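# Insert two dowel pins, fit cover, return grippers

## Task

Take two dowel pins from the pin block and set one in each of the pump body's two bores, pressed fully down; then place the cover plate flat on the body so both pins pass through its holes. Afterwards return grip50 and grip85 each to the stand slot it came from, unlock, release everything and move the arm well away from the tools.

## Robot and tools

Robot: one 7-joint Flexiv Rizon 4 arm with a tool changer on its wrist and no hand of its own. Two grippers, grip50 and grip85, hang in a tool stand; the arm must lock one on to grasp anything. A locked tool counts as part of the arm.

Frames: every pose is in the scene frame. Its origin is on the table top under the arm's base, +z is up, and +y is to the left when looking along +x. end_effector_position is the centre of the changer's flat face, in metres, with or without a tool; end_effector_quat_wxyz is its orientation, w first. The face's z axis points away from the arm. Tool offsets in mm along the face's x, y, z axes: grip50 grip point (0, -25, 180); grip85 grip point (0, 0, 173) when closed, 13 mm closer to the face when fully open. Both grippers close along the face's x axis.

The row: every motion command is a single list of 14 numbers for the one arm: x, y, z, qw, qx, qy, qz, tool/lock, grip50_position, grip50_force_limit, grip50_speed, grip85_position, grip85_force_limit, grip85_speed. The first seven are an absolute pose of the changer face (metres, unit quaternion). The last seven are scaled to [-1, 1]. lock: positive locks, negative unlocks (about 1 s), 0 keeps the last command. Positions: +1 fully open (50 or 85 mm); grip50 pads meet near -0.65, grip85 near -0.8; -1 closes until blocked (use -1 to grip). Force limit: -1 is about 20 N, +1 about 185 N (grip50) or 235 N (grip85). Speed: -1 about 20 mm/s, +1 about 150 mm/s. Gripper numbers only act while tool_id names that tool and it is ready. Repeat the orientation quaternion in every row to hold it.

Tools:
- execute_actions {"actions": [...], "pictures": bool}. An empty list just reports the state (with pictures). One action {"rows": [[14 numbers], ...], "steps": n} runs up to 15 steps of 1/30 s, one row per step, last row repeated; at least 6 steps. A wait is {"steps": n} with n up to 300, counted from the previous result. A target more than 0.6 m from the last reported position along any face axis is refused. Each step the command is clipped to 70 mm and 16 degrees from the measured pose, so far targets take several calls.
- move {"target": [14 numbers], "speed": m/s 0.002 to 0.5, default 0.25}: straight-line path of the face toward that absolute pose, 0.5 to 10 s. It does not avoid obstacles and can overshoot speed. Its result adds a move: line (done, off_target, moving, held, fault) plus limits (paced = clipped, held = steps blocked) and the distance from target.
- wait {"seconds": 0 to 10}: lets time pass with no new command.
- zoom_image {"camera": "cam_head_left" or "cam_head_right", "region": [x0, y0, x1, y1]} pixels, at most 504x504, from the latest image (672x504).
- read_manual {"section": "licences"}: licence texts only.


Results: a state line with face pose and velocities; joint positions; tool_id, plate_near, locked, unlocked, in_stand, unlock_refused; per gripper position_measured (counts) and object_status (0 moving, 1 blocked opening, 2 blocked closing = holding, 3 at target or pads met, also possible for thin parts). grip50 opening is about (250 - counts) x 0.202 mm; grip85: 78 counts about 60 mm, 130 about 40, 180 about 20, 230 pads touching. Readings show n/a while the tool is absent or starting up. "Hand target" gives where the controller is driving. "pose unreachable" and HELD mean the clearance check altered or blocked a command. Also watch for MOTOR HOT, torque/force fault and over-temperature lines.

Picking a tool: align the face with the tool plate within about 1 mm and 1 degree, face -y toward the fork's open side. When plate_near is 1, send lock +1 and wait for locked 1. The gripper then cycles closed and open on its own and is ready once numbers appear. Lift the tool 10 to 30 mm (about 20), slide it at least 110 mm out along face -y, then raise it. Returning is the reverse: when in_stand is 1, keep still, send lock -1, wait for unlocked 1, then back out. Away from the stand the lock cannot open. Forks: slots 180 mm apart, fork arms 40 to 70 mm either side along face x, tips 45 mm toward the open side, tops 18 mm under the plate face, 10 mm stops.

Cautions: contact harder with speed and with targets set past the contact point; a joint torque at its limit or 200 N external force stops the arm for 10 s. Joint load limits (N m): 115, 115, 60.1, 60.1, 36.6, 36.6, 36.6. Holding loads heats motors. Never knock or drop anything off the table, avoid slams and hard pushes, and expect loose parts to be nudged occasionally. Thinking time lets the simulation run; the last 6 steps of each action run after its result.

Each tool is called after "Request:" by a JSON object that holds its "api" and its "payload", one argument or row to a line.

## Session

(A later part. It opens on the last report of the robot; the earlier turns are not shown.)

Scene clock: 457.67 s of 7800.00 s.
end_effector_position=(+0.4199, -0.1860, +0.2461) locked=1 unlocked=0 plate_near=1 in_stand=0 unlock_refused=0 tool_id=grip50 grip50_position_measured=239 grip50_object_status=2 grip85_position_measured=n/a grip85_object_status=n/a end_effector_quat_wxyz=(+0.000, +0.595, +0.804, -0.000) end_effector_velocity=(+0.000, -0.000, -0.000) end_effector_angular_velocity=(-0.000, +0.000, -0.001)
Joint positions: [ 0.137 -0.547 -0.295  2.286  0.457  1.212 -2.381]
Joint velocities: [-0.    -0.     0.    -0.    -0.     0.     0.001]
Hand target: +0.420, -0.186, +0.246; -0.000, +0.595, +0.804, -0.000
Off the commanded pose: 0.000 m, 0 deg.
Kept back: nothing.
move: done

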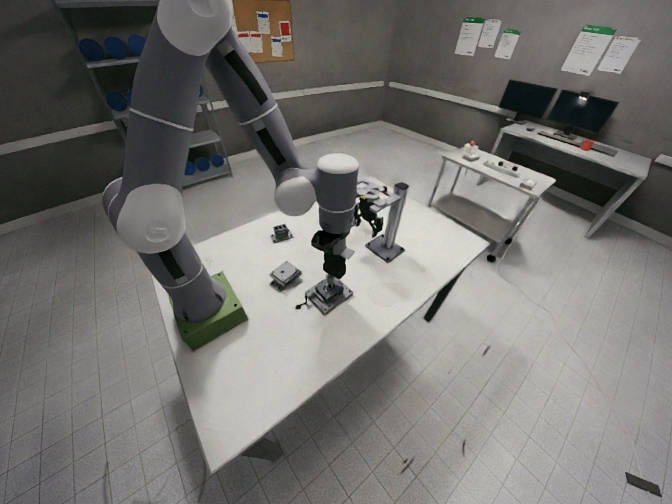

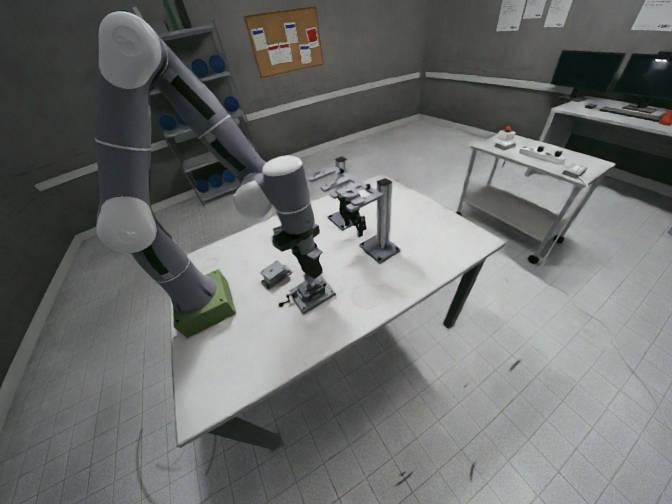

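Request:
{"api": "move", "payload": {
  "target": [0.4199,-0.1857,0.28,0,0.595,0.804,0,0,-1,-0.3,-1,0,0,0],
  "speed": 0.04
}}

Request:
{"api": "move", "payload": {
  "target": [0.45,-0.095,0.27,0,0.69,0.7236,0,0,-1,-0.3,-1,0,0,0],
  "speed": 0.15
}}

Request:
{"api": "move", "payload": {
  "target": [0.45,-0.095,0.1975,0,0.69,0.7236,0,0,-1,-0.3,-1,0,0,0],
  "speed": 0.03
}}

Request:
{"api": "move", "payload": {
  "target": [0.45,-0.095,0.1975,0,0.69,0.7236,0,0,-0.2,-0.3,-1,0,0,0]
}}

Request:
{"api": "move", "payload": {
  "target": [0.45,-0.095,0.26,0,0.69,0.7236,0,0,-0.2,-0.3,-1,0,0,0],
  "speed": 0.1
}}

Request:
{"api": "move", "payload": {
  "target": [0.5105,0.076,0.323,0,0.69,0.7236,0,0,1,-0.3,0,0,0,0]
}}

Request:
{"api": "move", "payload": {
  "target": [0.6405,0.0821,0.323,0,0.69,0.7236,0,0,1,-0.3,0,0,0,0],
  "speed": 0.08
}}

Request:
{"api": "move", "payload": {
  "target": [0.6405,0.0821,0.302,0,0.69,0.7236,0,0,1,-0.3,0,0,0,0],
  "speed": 0.02
}}

Request:
{"api": "move", "payload": {
  "target": [0.6405,0.0821,0.302,0,0.69,0.7236,0,-1,1,-0.3,0,1,-0.3,0]
}}

Request:
{"api": "wait", "payload": {
  "seconds": 1
}}

Request:
{"api": "zoom_image", "payload": {
  "camera": "cam_head_left",
  "region": [260,240,360,315]
}}

Scene clock: 459.43 s of 7800.00 s.
end_effector_position=(+0.4200, -0.1858, +0.2801) locked=1 unlocked=0 plate_near=1 in_stand=0 unlock_refused=0 tool_id=grip50 grip50_position_measured=239 grip50_object_status=2 grip85_position_measured=n/a grip85_object_status=n/a end_effector_quat_wxyz=(+0.000, +0.595, +0.804, +0.000) end_effector_velocity=(-0.000, +0.000, -0.000) end_effector_angular_velocity=(-0.000, +0.001, +0.001)
Joint positions: [ 0.187 -0.439 -0.363  2.323  0.383  1.142 -2.327]
Joint velocities: [ 0.    -0.     0.     0.    -0.001  0.     0.   ]
Hand target: +0.420, -0.186, +0.280; -0.000, +0.595, +0.804, +0.000
Off the commanded pose: 0.000 m, 0 deg.
Kept back: nothing.
move: done

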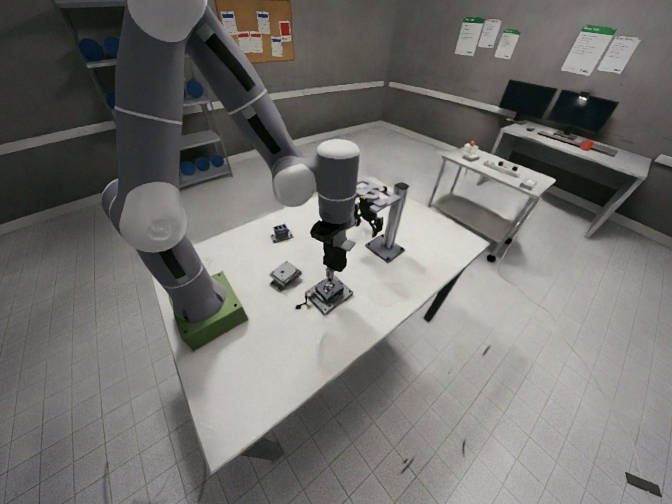

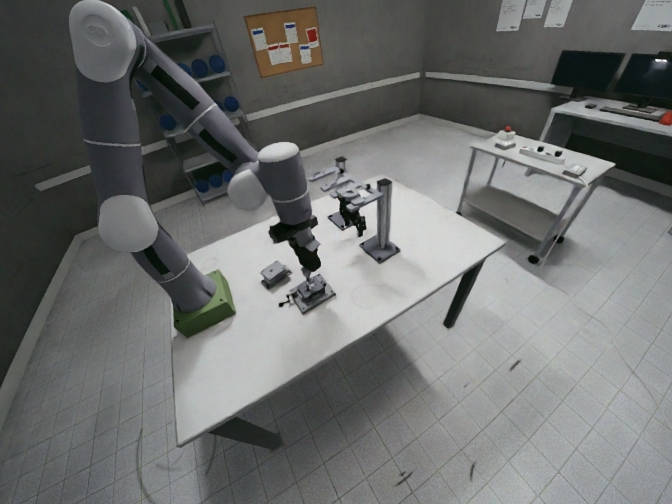

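Scene clock: 460.57 s of 7800.00 s.
end_effector_position=(+0.4500, -0.0949, +0.2700) locked=1 unlocked=0 plate_near=1 in_stand=0 unlock_refused=0 tool_id=grip50 grip50_position_measured=239 grip50_object_status=2 grip85_position_measured=n/a grip85_object_status=n/a end_effector_quat_wxyz=(-0.000, +0.690, +0.724, +0.000) end_effector_velocity=(-0.000, -0.000, -0.000) end_effector_angular_velocity=(-0.000, +0.000, -0.001)
Joint positions: [ 0.416 -0.475 -0.38   2.307  0.44   1.151 -1.912]
Joint velocities: [-0.    -0.    -0.    -0.    -0.    -0.     0.001]
Hand target: +0.450, -0.095, +0.270; -0.000, +0.690, +0.724, +0.000
Off the commanded pose: 0.000 m, 0 deg.
Kept back: nothing.
move: done

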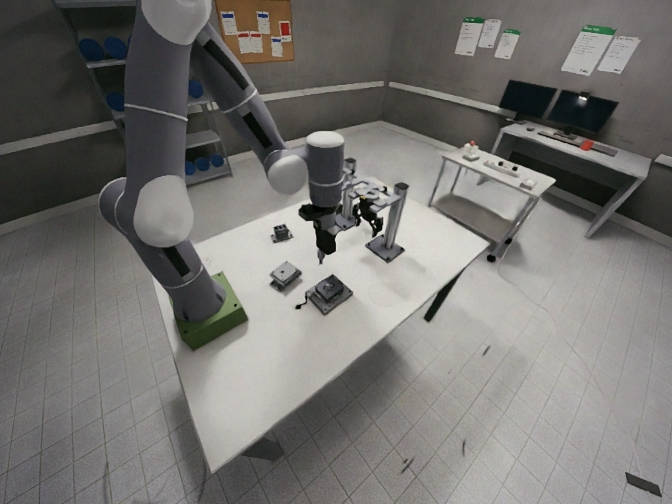

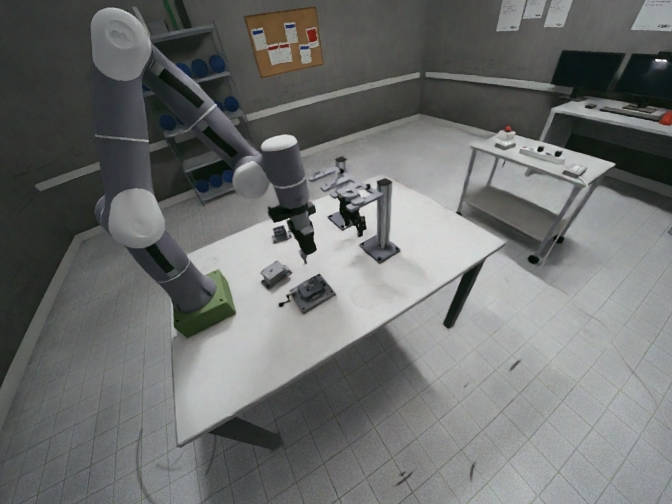

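Scene clock: 463.20 s of 7800.00 s.
end_effector_position=(+0.4500, -0.0949, +0.1975) locked=1 unlocked=0 plate_near=1 in_stand=0 unlock_refused=0 tool_id=grip50 grip50_position_measured=239 grip50_object_status=2 grip85_position_measured=n/a grip85_object_status=n/a end_effector_quat_wxyz=(-0.000, +0.690, +0.724, -0.000) end_effector_velocity=(+0.000, -0.000, +0.000) end_effector_angular_velocity=(-0.000, -0.000, +0.000)
Joint positions: [ 0.306 -0.698 -0.234  2.214  0.577  1.288 -2.015]
Joint velocities: [-0. -0.  0. -0. -0.  0.  0.]
Hand target: +0.450, -0.095, +0.198; +0.000, +0.690, +0.724, -0.000
Off the commanded pose: 0.000 m, 0 deg.
Kept back: nothing.
move: done

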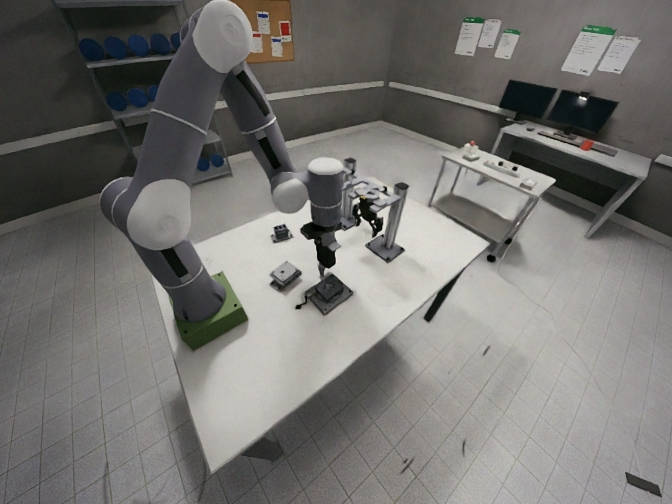

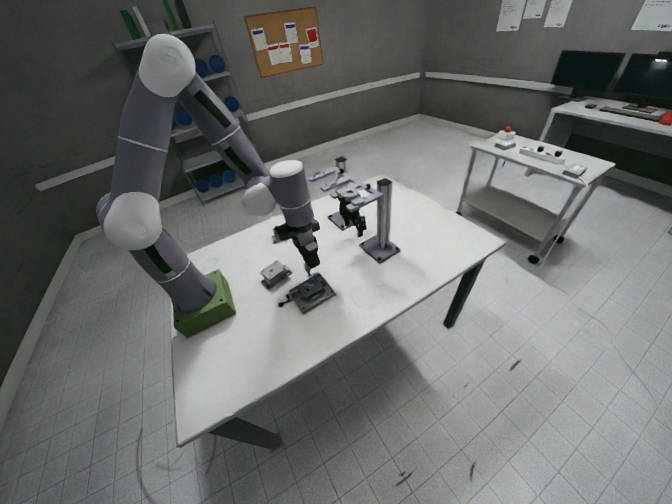

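Scene clock: 464.00 s of 7800.00 s.
end_effector_position=(+0.4500, -0.0950, +0.1975) locked=1 unlocked=0 plate_near=1 in_stand=0 unlock_refused=0 tool_id=grip50 grip50_position_measured=182 grip50_object_status=3 grip85_position_measured=n/a grip85_object_status=n/a end_effector_quat_wxyz=(-0.000, +0.690, +0.724, -0.000) end_effector_velocity=(+0.000, -0.000, +0.000) end_effector_angular_velocity=(-0.000, -0.000, -0.001)
Joint positions: [ 0.305 -0.698 -0.233  2.214  0.577  1.288 -2.016]
Joint velocities: [ 0.    -0.    -0.    -0.     0.     0.     0.001]
Hand target: +0.450, -0.095, +0.198; -0.000, +0.690, +0.724, -0.000
Off the commanded pose: 0.000 m, 0 deg.
Kept back: nothing.
move: done

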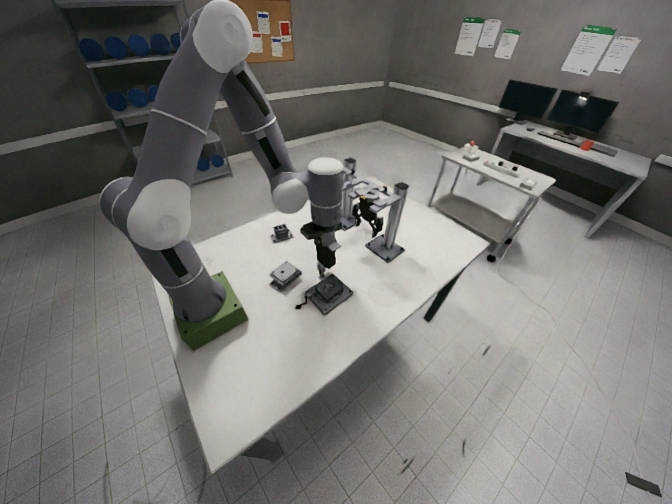

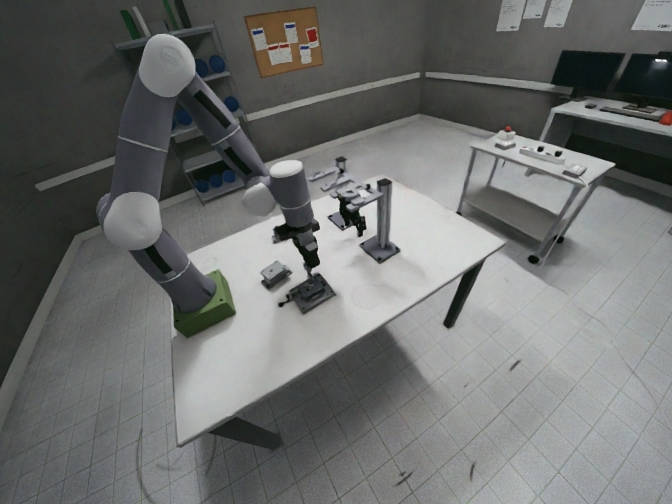

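Scene clock: 464.90 s of 7800.00 s.
end_effector_position=(+0.4500, -0.0950, +0.2601) locked=1 unlocked=0 plate_near=1 in_stand=0 unlock_refused=0 tool_id=grip50 grip50_position_measured=182 grip50_object_status=3 grip85_position_measured=n/a grip85_object_status=n/a end_effector_quat_wxyz=(+0.000, +0.690, +0.724, +0.000) end_effector_velocity=(-0.000, -0.000, -0.000) end_effector_angular_velocity=(-0.000, +0.001, -0.001)
Joint positions: [ 0.396 -0.506 -0.353  2.296  0.458  1.173 -1.926]
Joint velocities: [-0.001 -0.001  0.001 -0.    -0.    -0.     0.001]
Hand target: +0.450, -0.095, +0.260; -0.000, +0.690, +0.724, +0.000
Off the commanded pose: 0.000 m, 0 deg.
Kept back: nothing.
move: done

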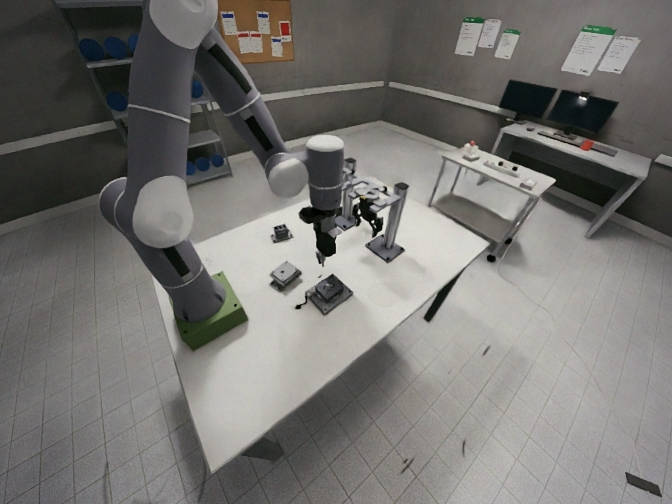

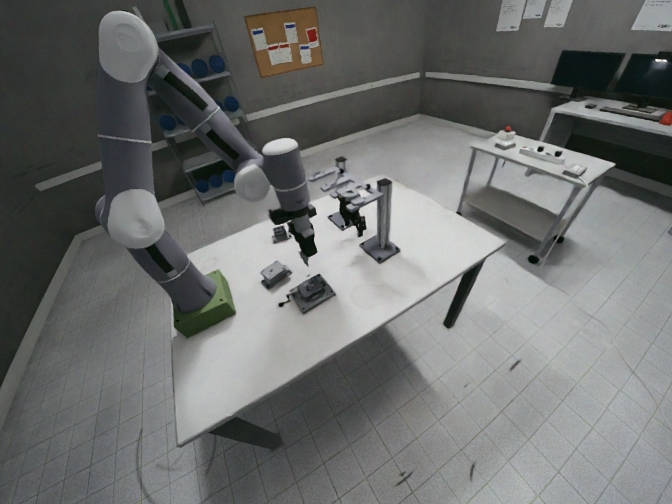

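Scene clock: 466.10 s of 7800.00 s.
end_effector_position=(+0.5103, +0.0760, +0.3232) locked=1 unlocked=0 plate_near=1 in_stand=0 unlock_refused=0 tool_id=grip50 grip50_position_measured=3 grip50_object_status=3 grip85_position_measured=n/a grip85_object_status=n/a end_effector_quat_wxyz=(-0.001, +0.690, +0.724, +0.000) end_effector_velocity=(+0.000, -0.000, +0.000) end_effector_angular_velocity=(+0.000, -0.000, +0.000)
Joint positions: [ 0.737 -0.398 -0.414  2.183  0.284  0.967 -1.466]
Joint velocities: [-0.001  0.     0.    -0.     0.     0.    -0.001]
Hand target: +0.510, +0.076, +0.323; -0.001, +0.690, +0.724, -0.000
Off the commanded pose: 0.000 m, 0 deg.
Kept back: nothing.
move: done

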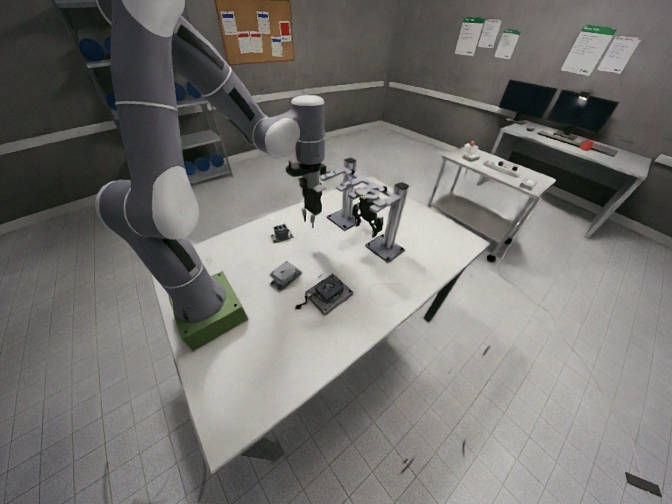

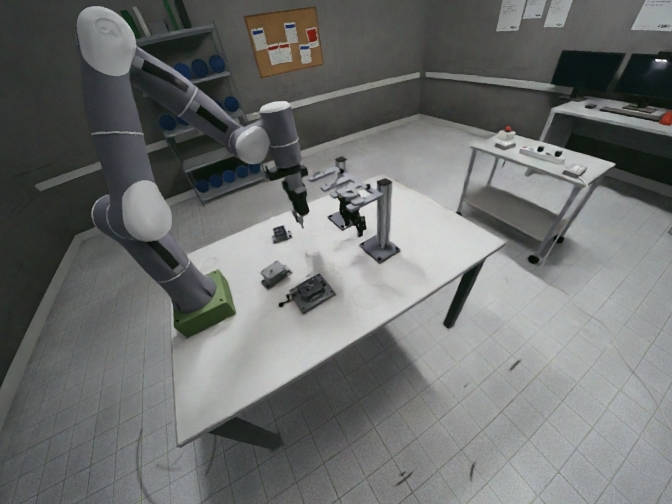

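Scene clock: 468.00 s of 7800.00 s.
end_effector_position=(+0.6406, +0.0821, +0.3232) locked=1 unlocked=0 plate_near=1 in_stand=0 unlock_refused=0 tool_id=grip50 grip50_position_measured=3 grip50_object_status=3 grip85_position_measured=n/a grip85_object_status=n/a end_effector_quat_wxyz=(+0.000, +0.690, +0.724, +0.000) end_effector_velocity=(-0.000, +0.001, +0.000) end_effector_angular_velocity=(+0.001, -0.000, -0.001)
Joint positions: [ 0.592 -0.638 -0.385  1.749  0.317  0.76  -1.527]
Joint velocities: [-0.     0.     0.001 -0.     0.     0.     0.001]
Hand target: +0.641, +0.082, +0.323; -0.000, +0.690, +0.724, +0.000
Off the commanded pose: 0.000 m, 0 deg.
Kept back: nothing.
move: done

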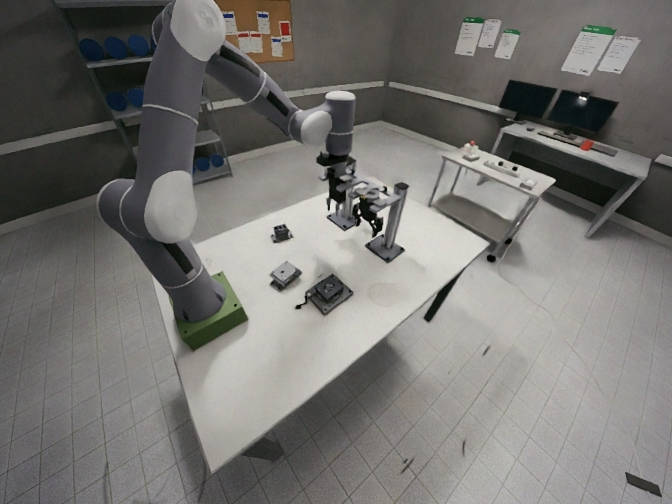

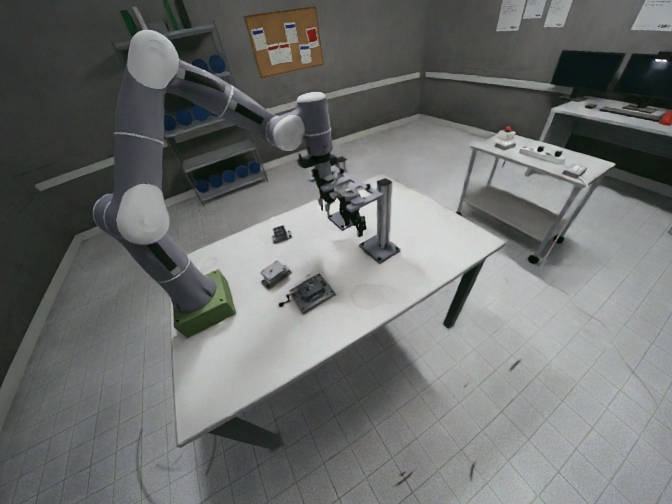

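Scene clock: 469.30 s of 7800.00 s.
end_effector_position=(+0.6409, +0.0822, +0.3027) locked=1 unlocked=0 plate_near=1 in_stand=1 unlock_refused=0 tool_id=grip50 grip50_position_measured=3 grip50_object_status=3 grip85_position_measured=n/a grip85_object_status=n/a end_effector_quat_wxyz=(+0.000, +0.690, +0.724, +0.001) end_effector_velocity=(-0.000, -0.000, -0.000) end_effector_angular_velocity=(-0.000, +0.001, +0.001)
Joint positions: [ 0.583 -0.677 -0.371  1.746  0.334  0.797 -1.537]
Joint velocities: [-0.    -0.     0.     0.    -0.    -0.    -0.001]
Hand target: +0.641, +0.082, +0.302; -0.000, +0.690, +0.724, +0.000
Off the commanded pose: 0.001 m, 0 deg.
Kept back: nothing.
move: done

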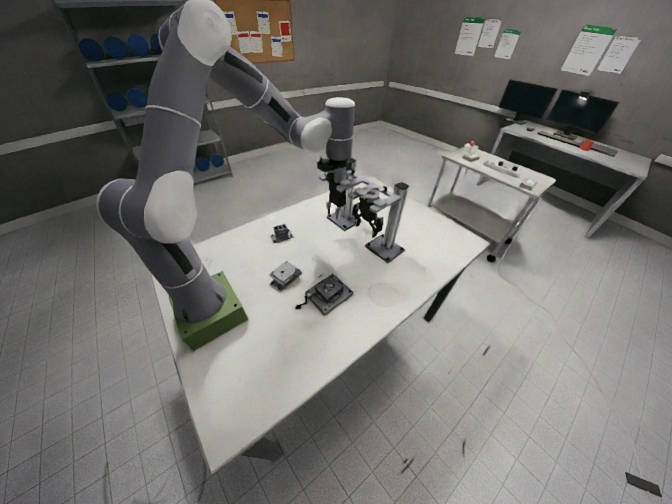

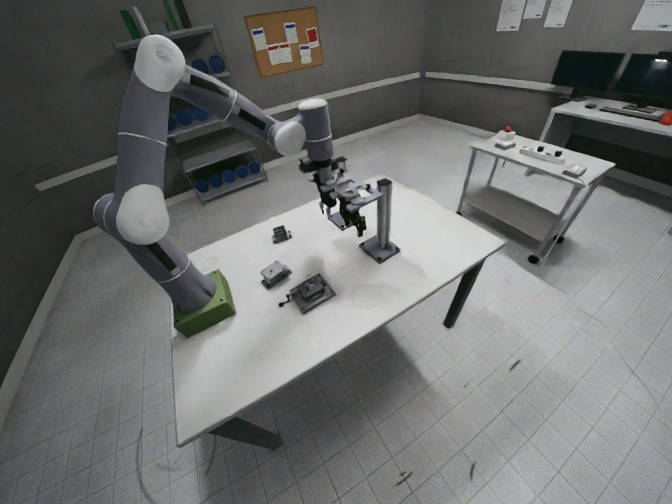

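Scene clock: 470.00 s of 7800.00 s.
end_effector_position=(+0.6407, +0.0822, +0.3024) locked=0 unlocked=0 plate_near=1 in_stand=1 unlock_refused=0 tool_id=none grip50_position_measured=n/a grip50_object_status=n/a grip85_position_measured=n/a grip85_object_status=n/a end_effector_quat_wxyz=(+0.000, +0.690, +0.724, +0.000) end_effector_velocity=(-0.000, +0.000, -0.000) end_effector_angular_velocity=(+0.001, +0.000, -0.001)
Joint positions: [ 0.583 -0.677 -0.371  1.746  0.334  0.797 -1.537]
Joint velocities: [ 0.     0.     0.     0.     0.001 -0.     0.001]
Hand target: +0.641, +0.082, +0.302; +0.000, +0.690, +0.724, -0.000
Off the commanded pose: 0.000 m, 0 deg.
Kept back: nothing.
move: done

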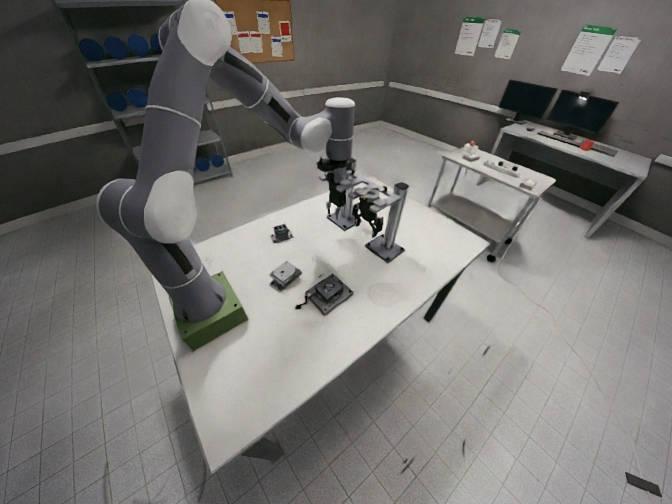

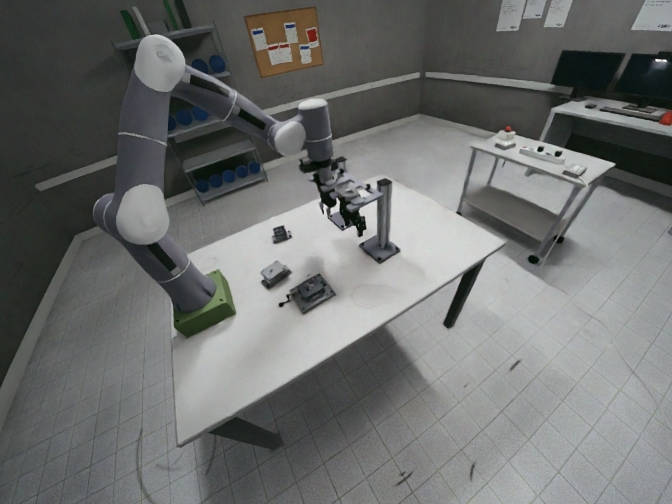

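Scene clock: 471.00 s of 7800.00 s.
end_effector_position=(+0.6407, +0.0822, +0.3024) locked=0 unlocked=1 plate_near=1 in_stand=1 unlock_refused=0 tool_id=none grip50_position_measured=n/a grip50_object_status=n/a grip85_position_measured=n/a grip85_object_status=n/a end_effector_quat_wxyz=(+0.000, +0.690, +0.724, +0.000) end_effector_velocity=(-0.000, +0.000, -0.000) end_effector_angular_velocity=(-0.000, +0.000, +0.001)
Joint positions: [ 0.583 -0.677 -0.371  1.746  0.334  0.797 -1.537]
Joint velocities: [ 0.     0.     0.     0.    -0.001  0.    -0.001]
Hand target: +0.641, +0.082, +0.302; +0.000, +0.690, +0.724, -0.000
Off the commanded pose: 0.000 m, 0 deg.
Kept back: nothing.
Steps of this call (steps 1 to 30: nothing new was sent). Readings (end_effector_position | what the end effector reports):
1: (+0.6407, +0.0822, +0.3024) | locked=0 unlocked=0 plate_near=1 in_stand=1 unlock_refused=0 tool_id=none grip50_position_measured=n/a grip50_object_status=n/a grip85_position_measured=n/a grip85_object_status=n/a
2: (+0.6407, +0.0822, +0.3024) | locked=0 unlocked=0 plate_near=1 in_stand=1 unlock_refused=0 tool_id=none grip50_position_measured=n/a grip50_object_status=n/a grip85_position_measured=n/a grip85_object_status=n/a
4: (+0.6407, +0.0822, +0.3024) | locked=0 unlocked=1 plate_near=1 in_stand=1 unlock_refused=0 tool_id=none grip50_position_measured=n/a grip50_object_status=n/a grip85_position_measured=n/a grip85_object_status=n/a
8: (+0.6407, +0.0822, +0.3024) | locked=0 unlocked=1 plate_near=1 in_stand=1 unlock_refused=0 tool_id=none grip50_position_measured=n/a grip50_object_status=n/a grip85_position_measured=n/a grip85_object_status=n/a
30: the state above

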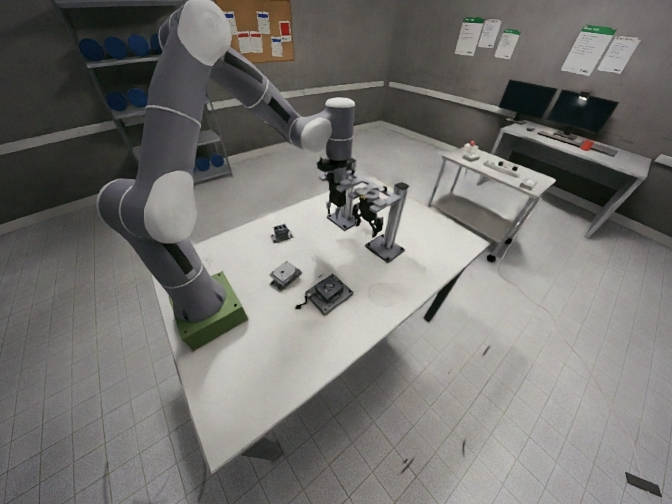

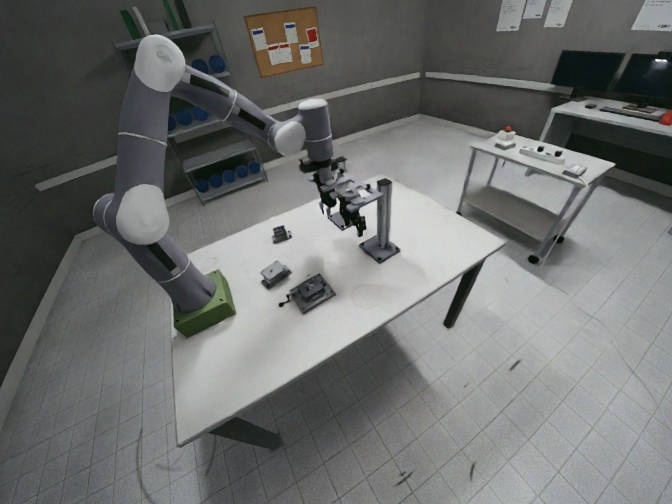

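Region (260, 240, 360, 315) of cam_head_left's 672x504 image, scaled by 5.040, with more detail than that image has; it fills the top 378 rows of this view, and the rest is white.

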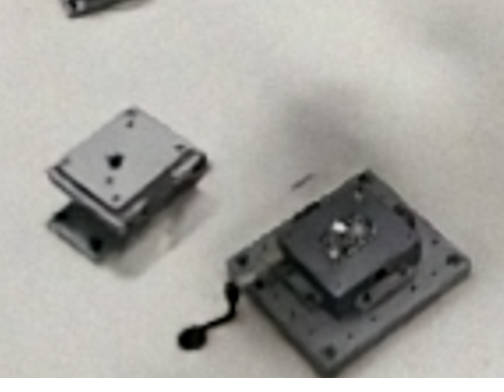

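Request:
{"api": "move", "payload": {
  "target": [0.6405,0.0821,0.34,0,0.69,0.7236,0,0,1,-0.3,0,1,-0.3,0],
  "speed": 0.1
}}

Request:
{"api": "move", "payload": {
  "target": [0.649,-0.0977,0.33,0,0.69,0.7236,0,0,1,-0.3,0,1,-0.3,0]
}}

Request:
{"api": "move", "payload": {
  "target": [0.649,-0.0977,0.302,0,0.69,0.7236,0,0,1,-0.3,0,1,-0.3,0],
  "speed": 0.015
}}

Scene clock: 472.07 s of 7800.00 s.
end_effector_position=(+0.6406, +0.0821, +0.3402) locked=0 unlocked=1 plate_near=0 in_stand=0 unlock_refused=0 tool_id=none grip50_position_measured=n/a grip50_object_status=n/a grip85_position_measured=n/a grip85_object_status=n/a end_effector_quat_wxyz=(+0.000, +0.690, +0.724, +0.000) end_effector_velocity=(-0.000, -0.000, -0.000) end_effector_angular_velocity=(-0.000, +0.000, -0.001)
Joint positions: [ 0.597 -0.606 -0.393  1.75   0.3    0.731 -1.517]
Joint velocities: [-0.    -0.001 -0.     0.     0.    -0.     0.   ]
Hand target: +0.640, +0.082, +0.340; +0.000, +0.690, +0.724, -0.000
Off the commanded pose: 0.000 m, 0 deg.
Kept back: nothing.
move: done

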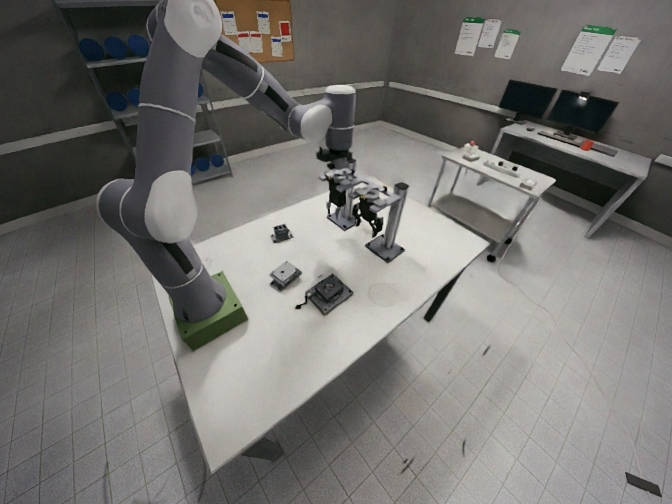

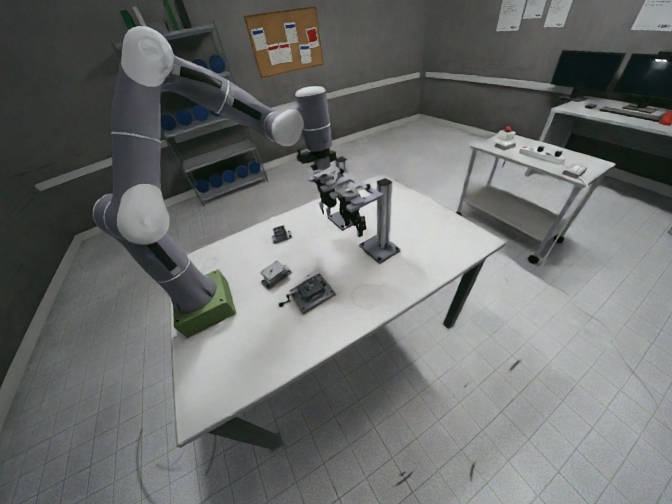

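Scene clock: 473.23 s of 7800.00 s.
end_effector_position=(+0.6492, -0.0977, +0.3299) locked=0 unlocked=1 plate_near=0 in_stand=0 unlock_refused=0 tool_id=none grip50_position_measured=n/a grip50_object_status=n/a grip85_position_measured=n/a grip85_object_status=n/a end_effector_quat_wxyz=(+0.001, +0.690, +0.724, +0.000) end_effector_velocity=(-0.000, +0.000, -0.000) end_effector_angular_velocity=(-0.000, +0.000, +0.000)
Joint positions: [ 0.331 -0.652 -0.417  1.708  0.338  0.723 -1.818]
Joint velocities: [ 0.    -0.     0.     0.    -0.001  0.     0.   ]
Hand target: +0.649, -0.098, +0.330; +0.001, +0.690, +0.724, +0.000
Off the commanded pose: 0.000 m, 0 deg.
Kept back: nothing.
move: done

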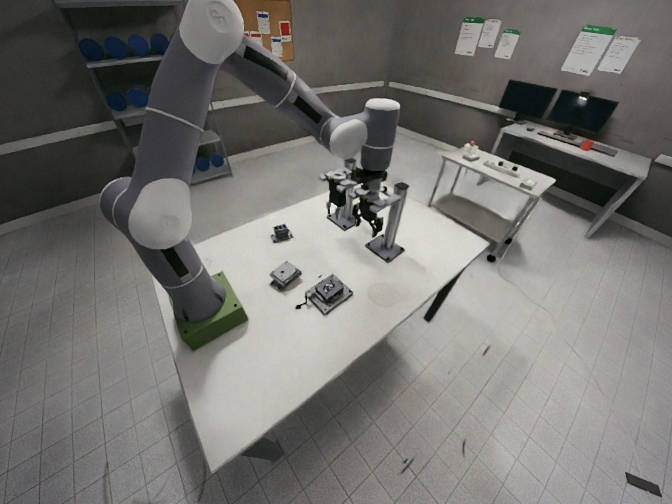

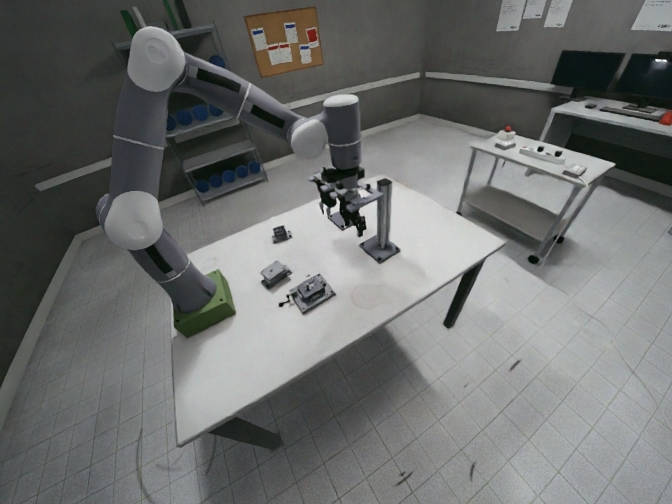

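Scene clock: 475.33 s of 7800.00 s.
end_effector_position=(+0.6492, -0.0976, +0.3024) locked=0 unlocked=1 plate_near=1 in_stand=1 unlock_refused=0 tool_id=none grip50_position_measured=n/a grip50_object_status=n/a grip85_position_measured=n/a grip85_object_status=n/a end_effector_quat_wxyz=(+0.000, +0.690, +0.724, +0.000) end_effector_velocity=(+0.000, +0.000, -0.000) end_effector_angular_velocity=(+0.001, +0.000, -0.001)
Joint positions: [ 0.318 -0.703 -0.398  1.704  0.361  0.768 -1.831]
Joint velocities: [-0.    -0.     0.    -0.     0.001 -0.     0.001]
Hand target: +0.649, -0.098, +0.302; -0.000, +0.690, +0.724, -0.000
Off the commanded pose: 0.000 m, 0 deg.
Kept back: nothing.
move: done

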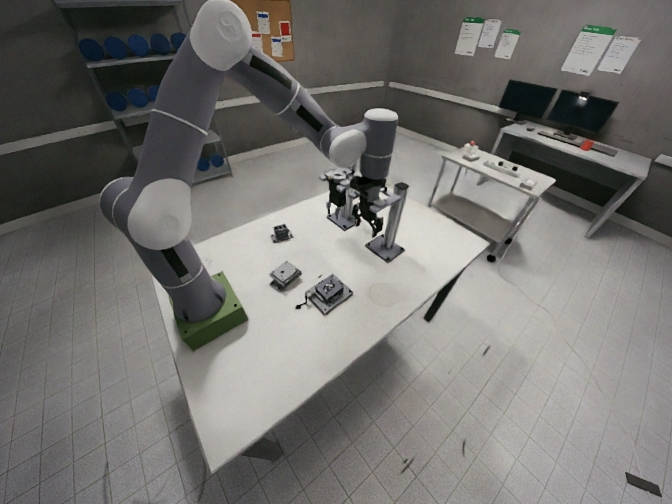

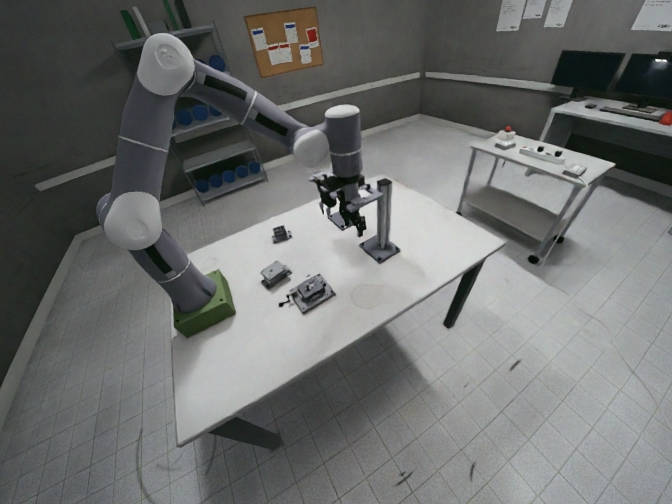

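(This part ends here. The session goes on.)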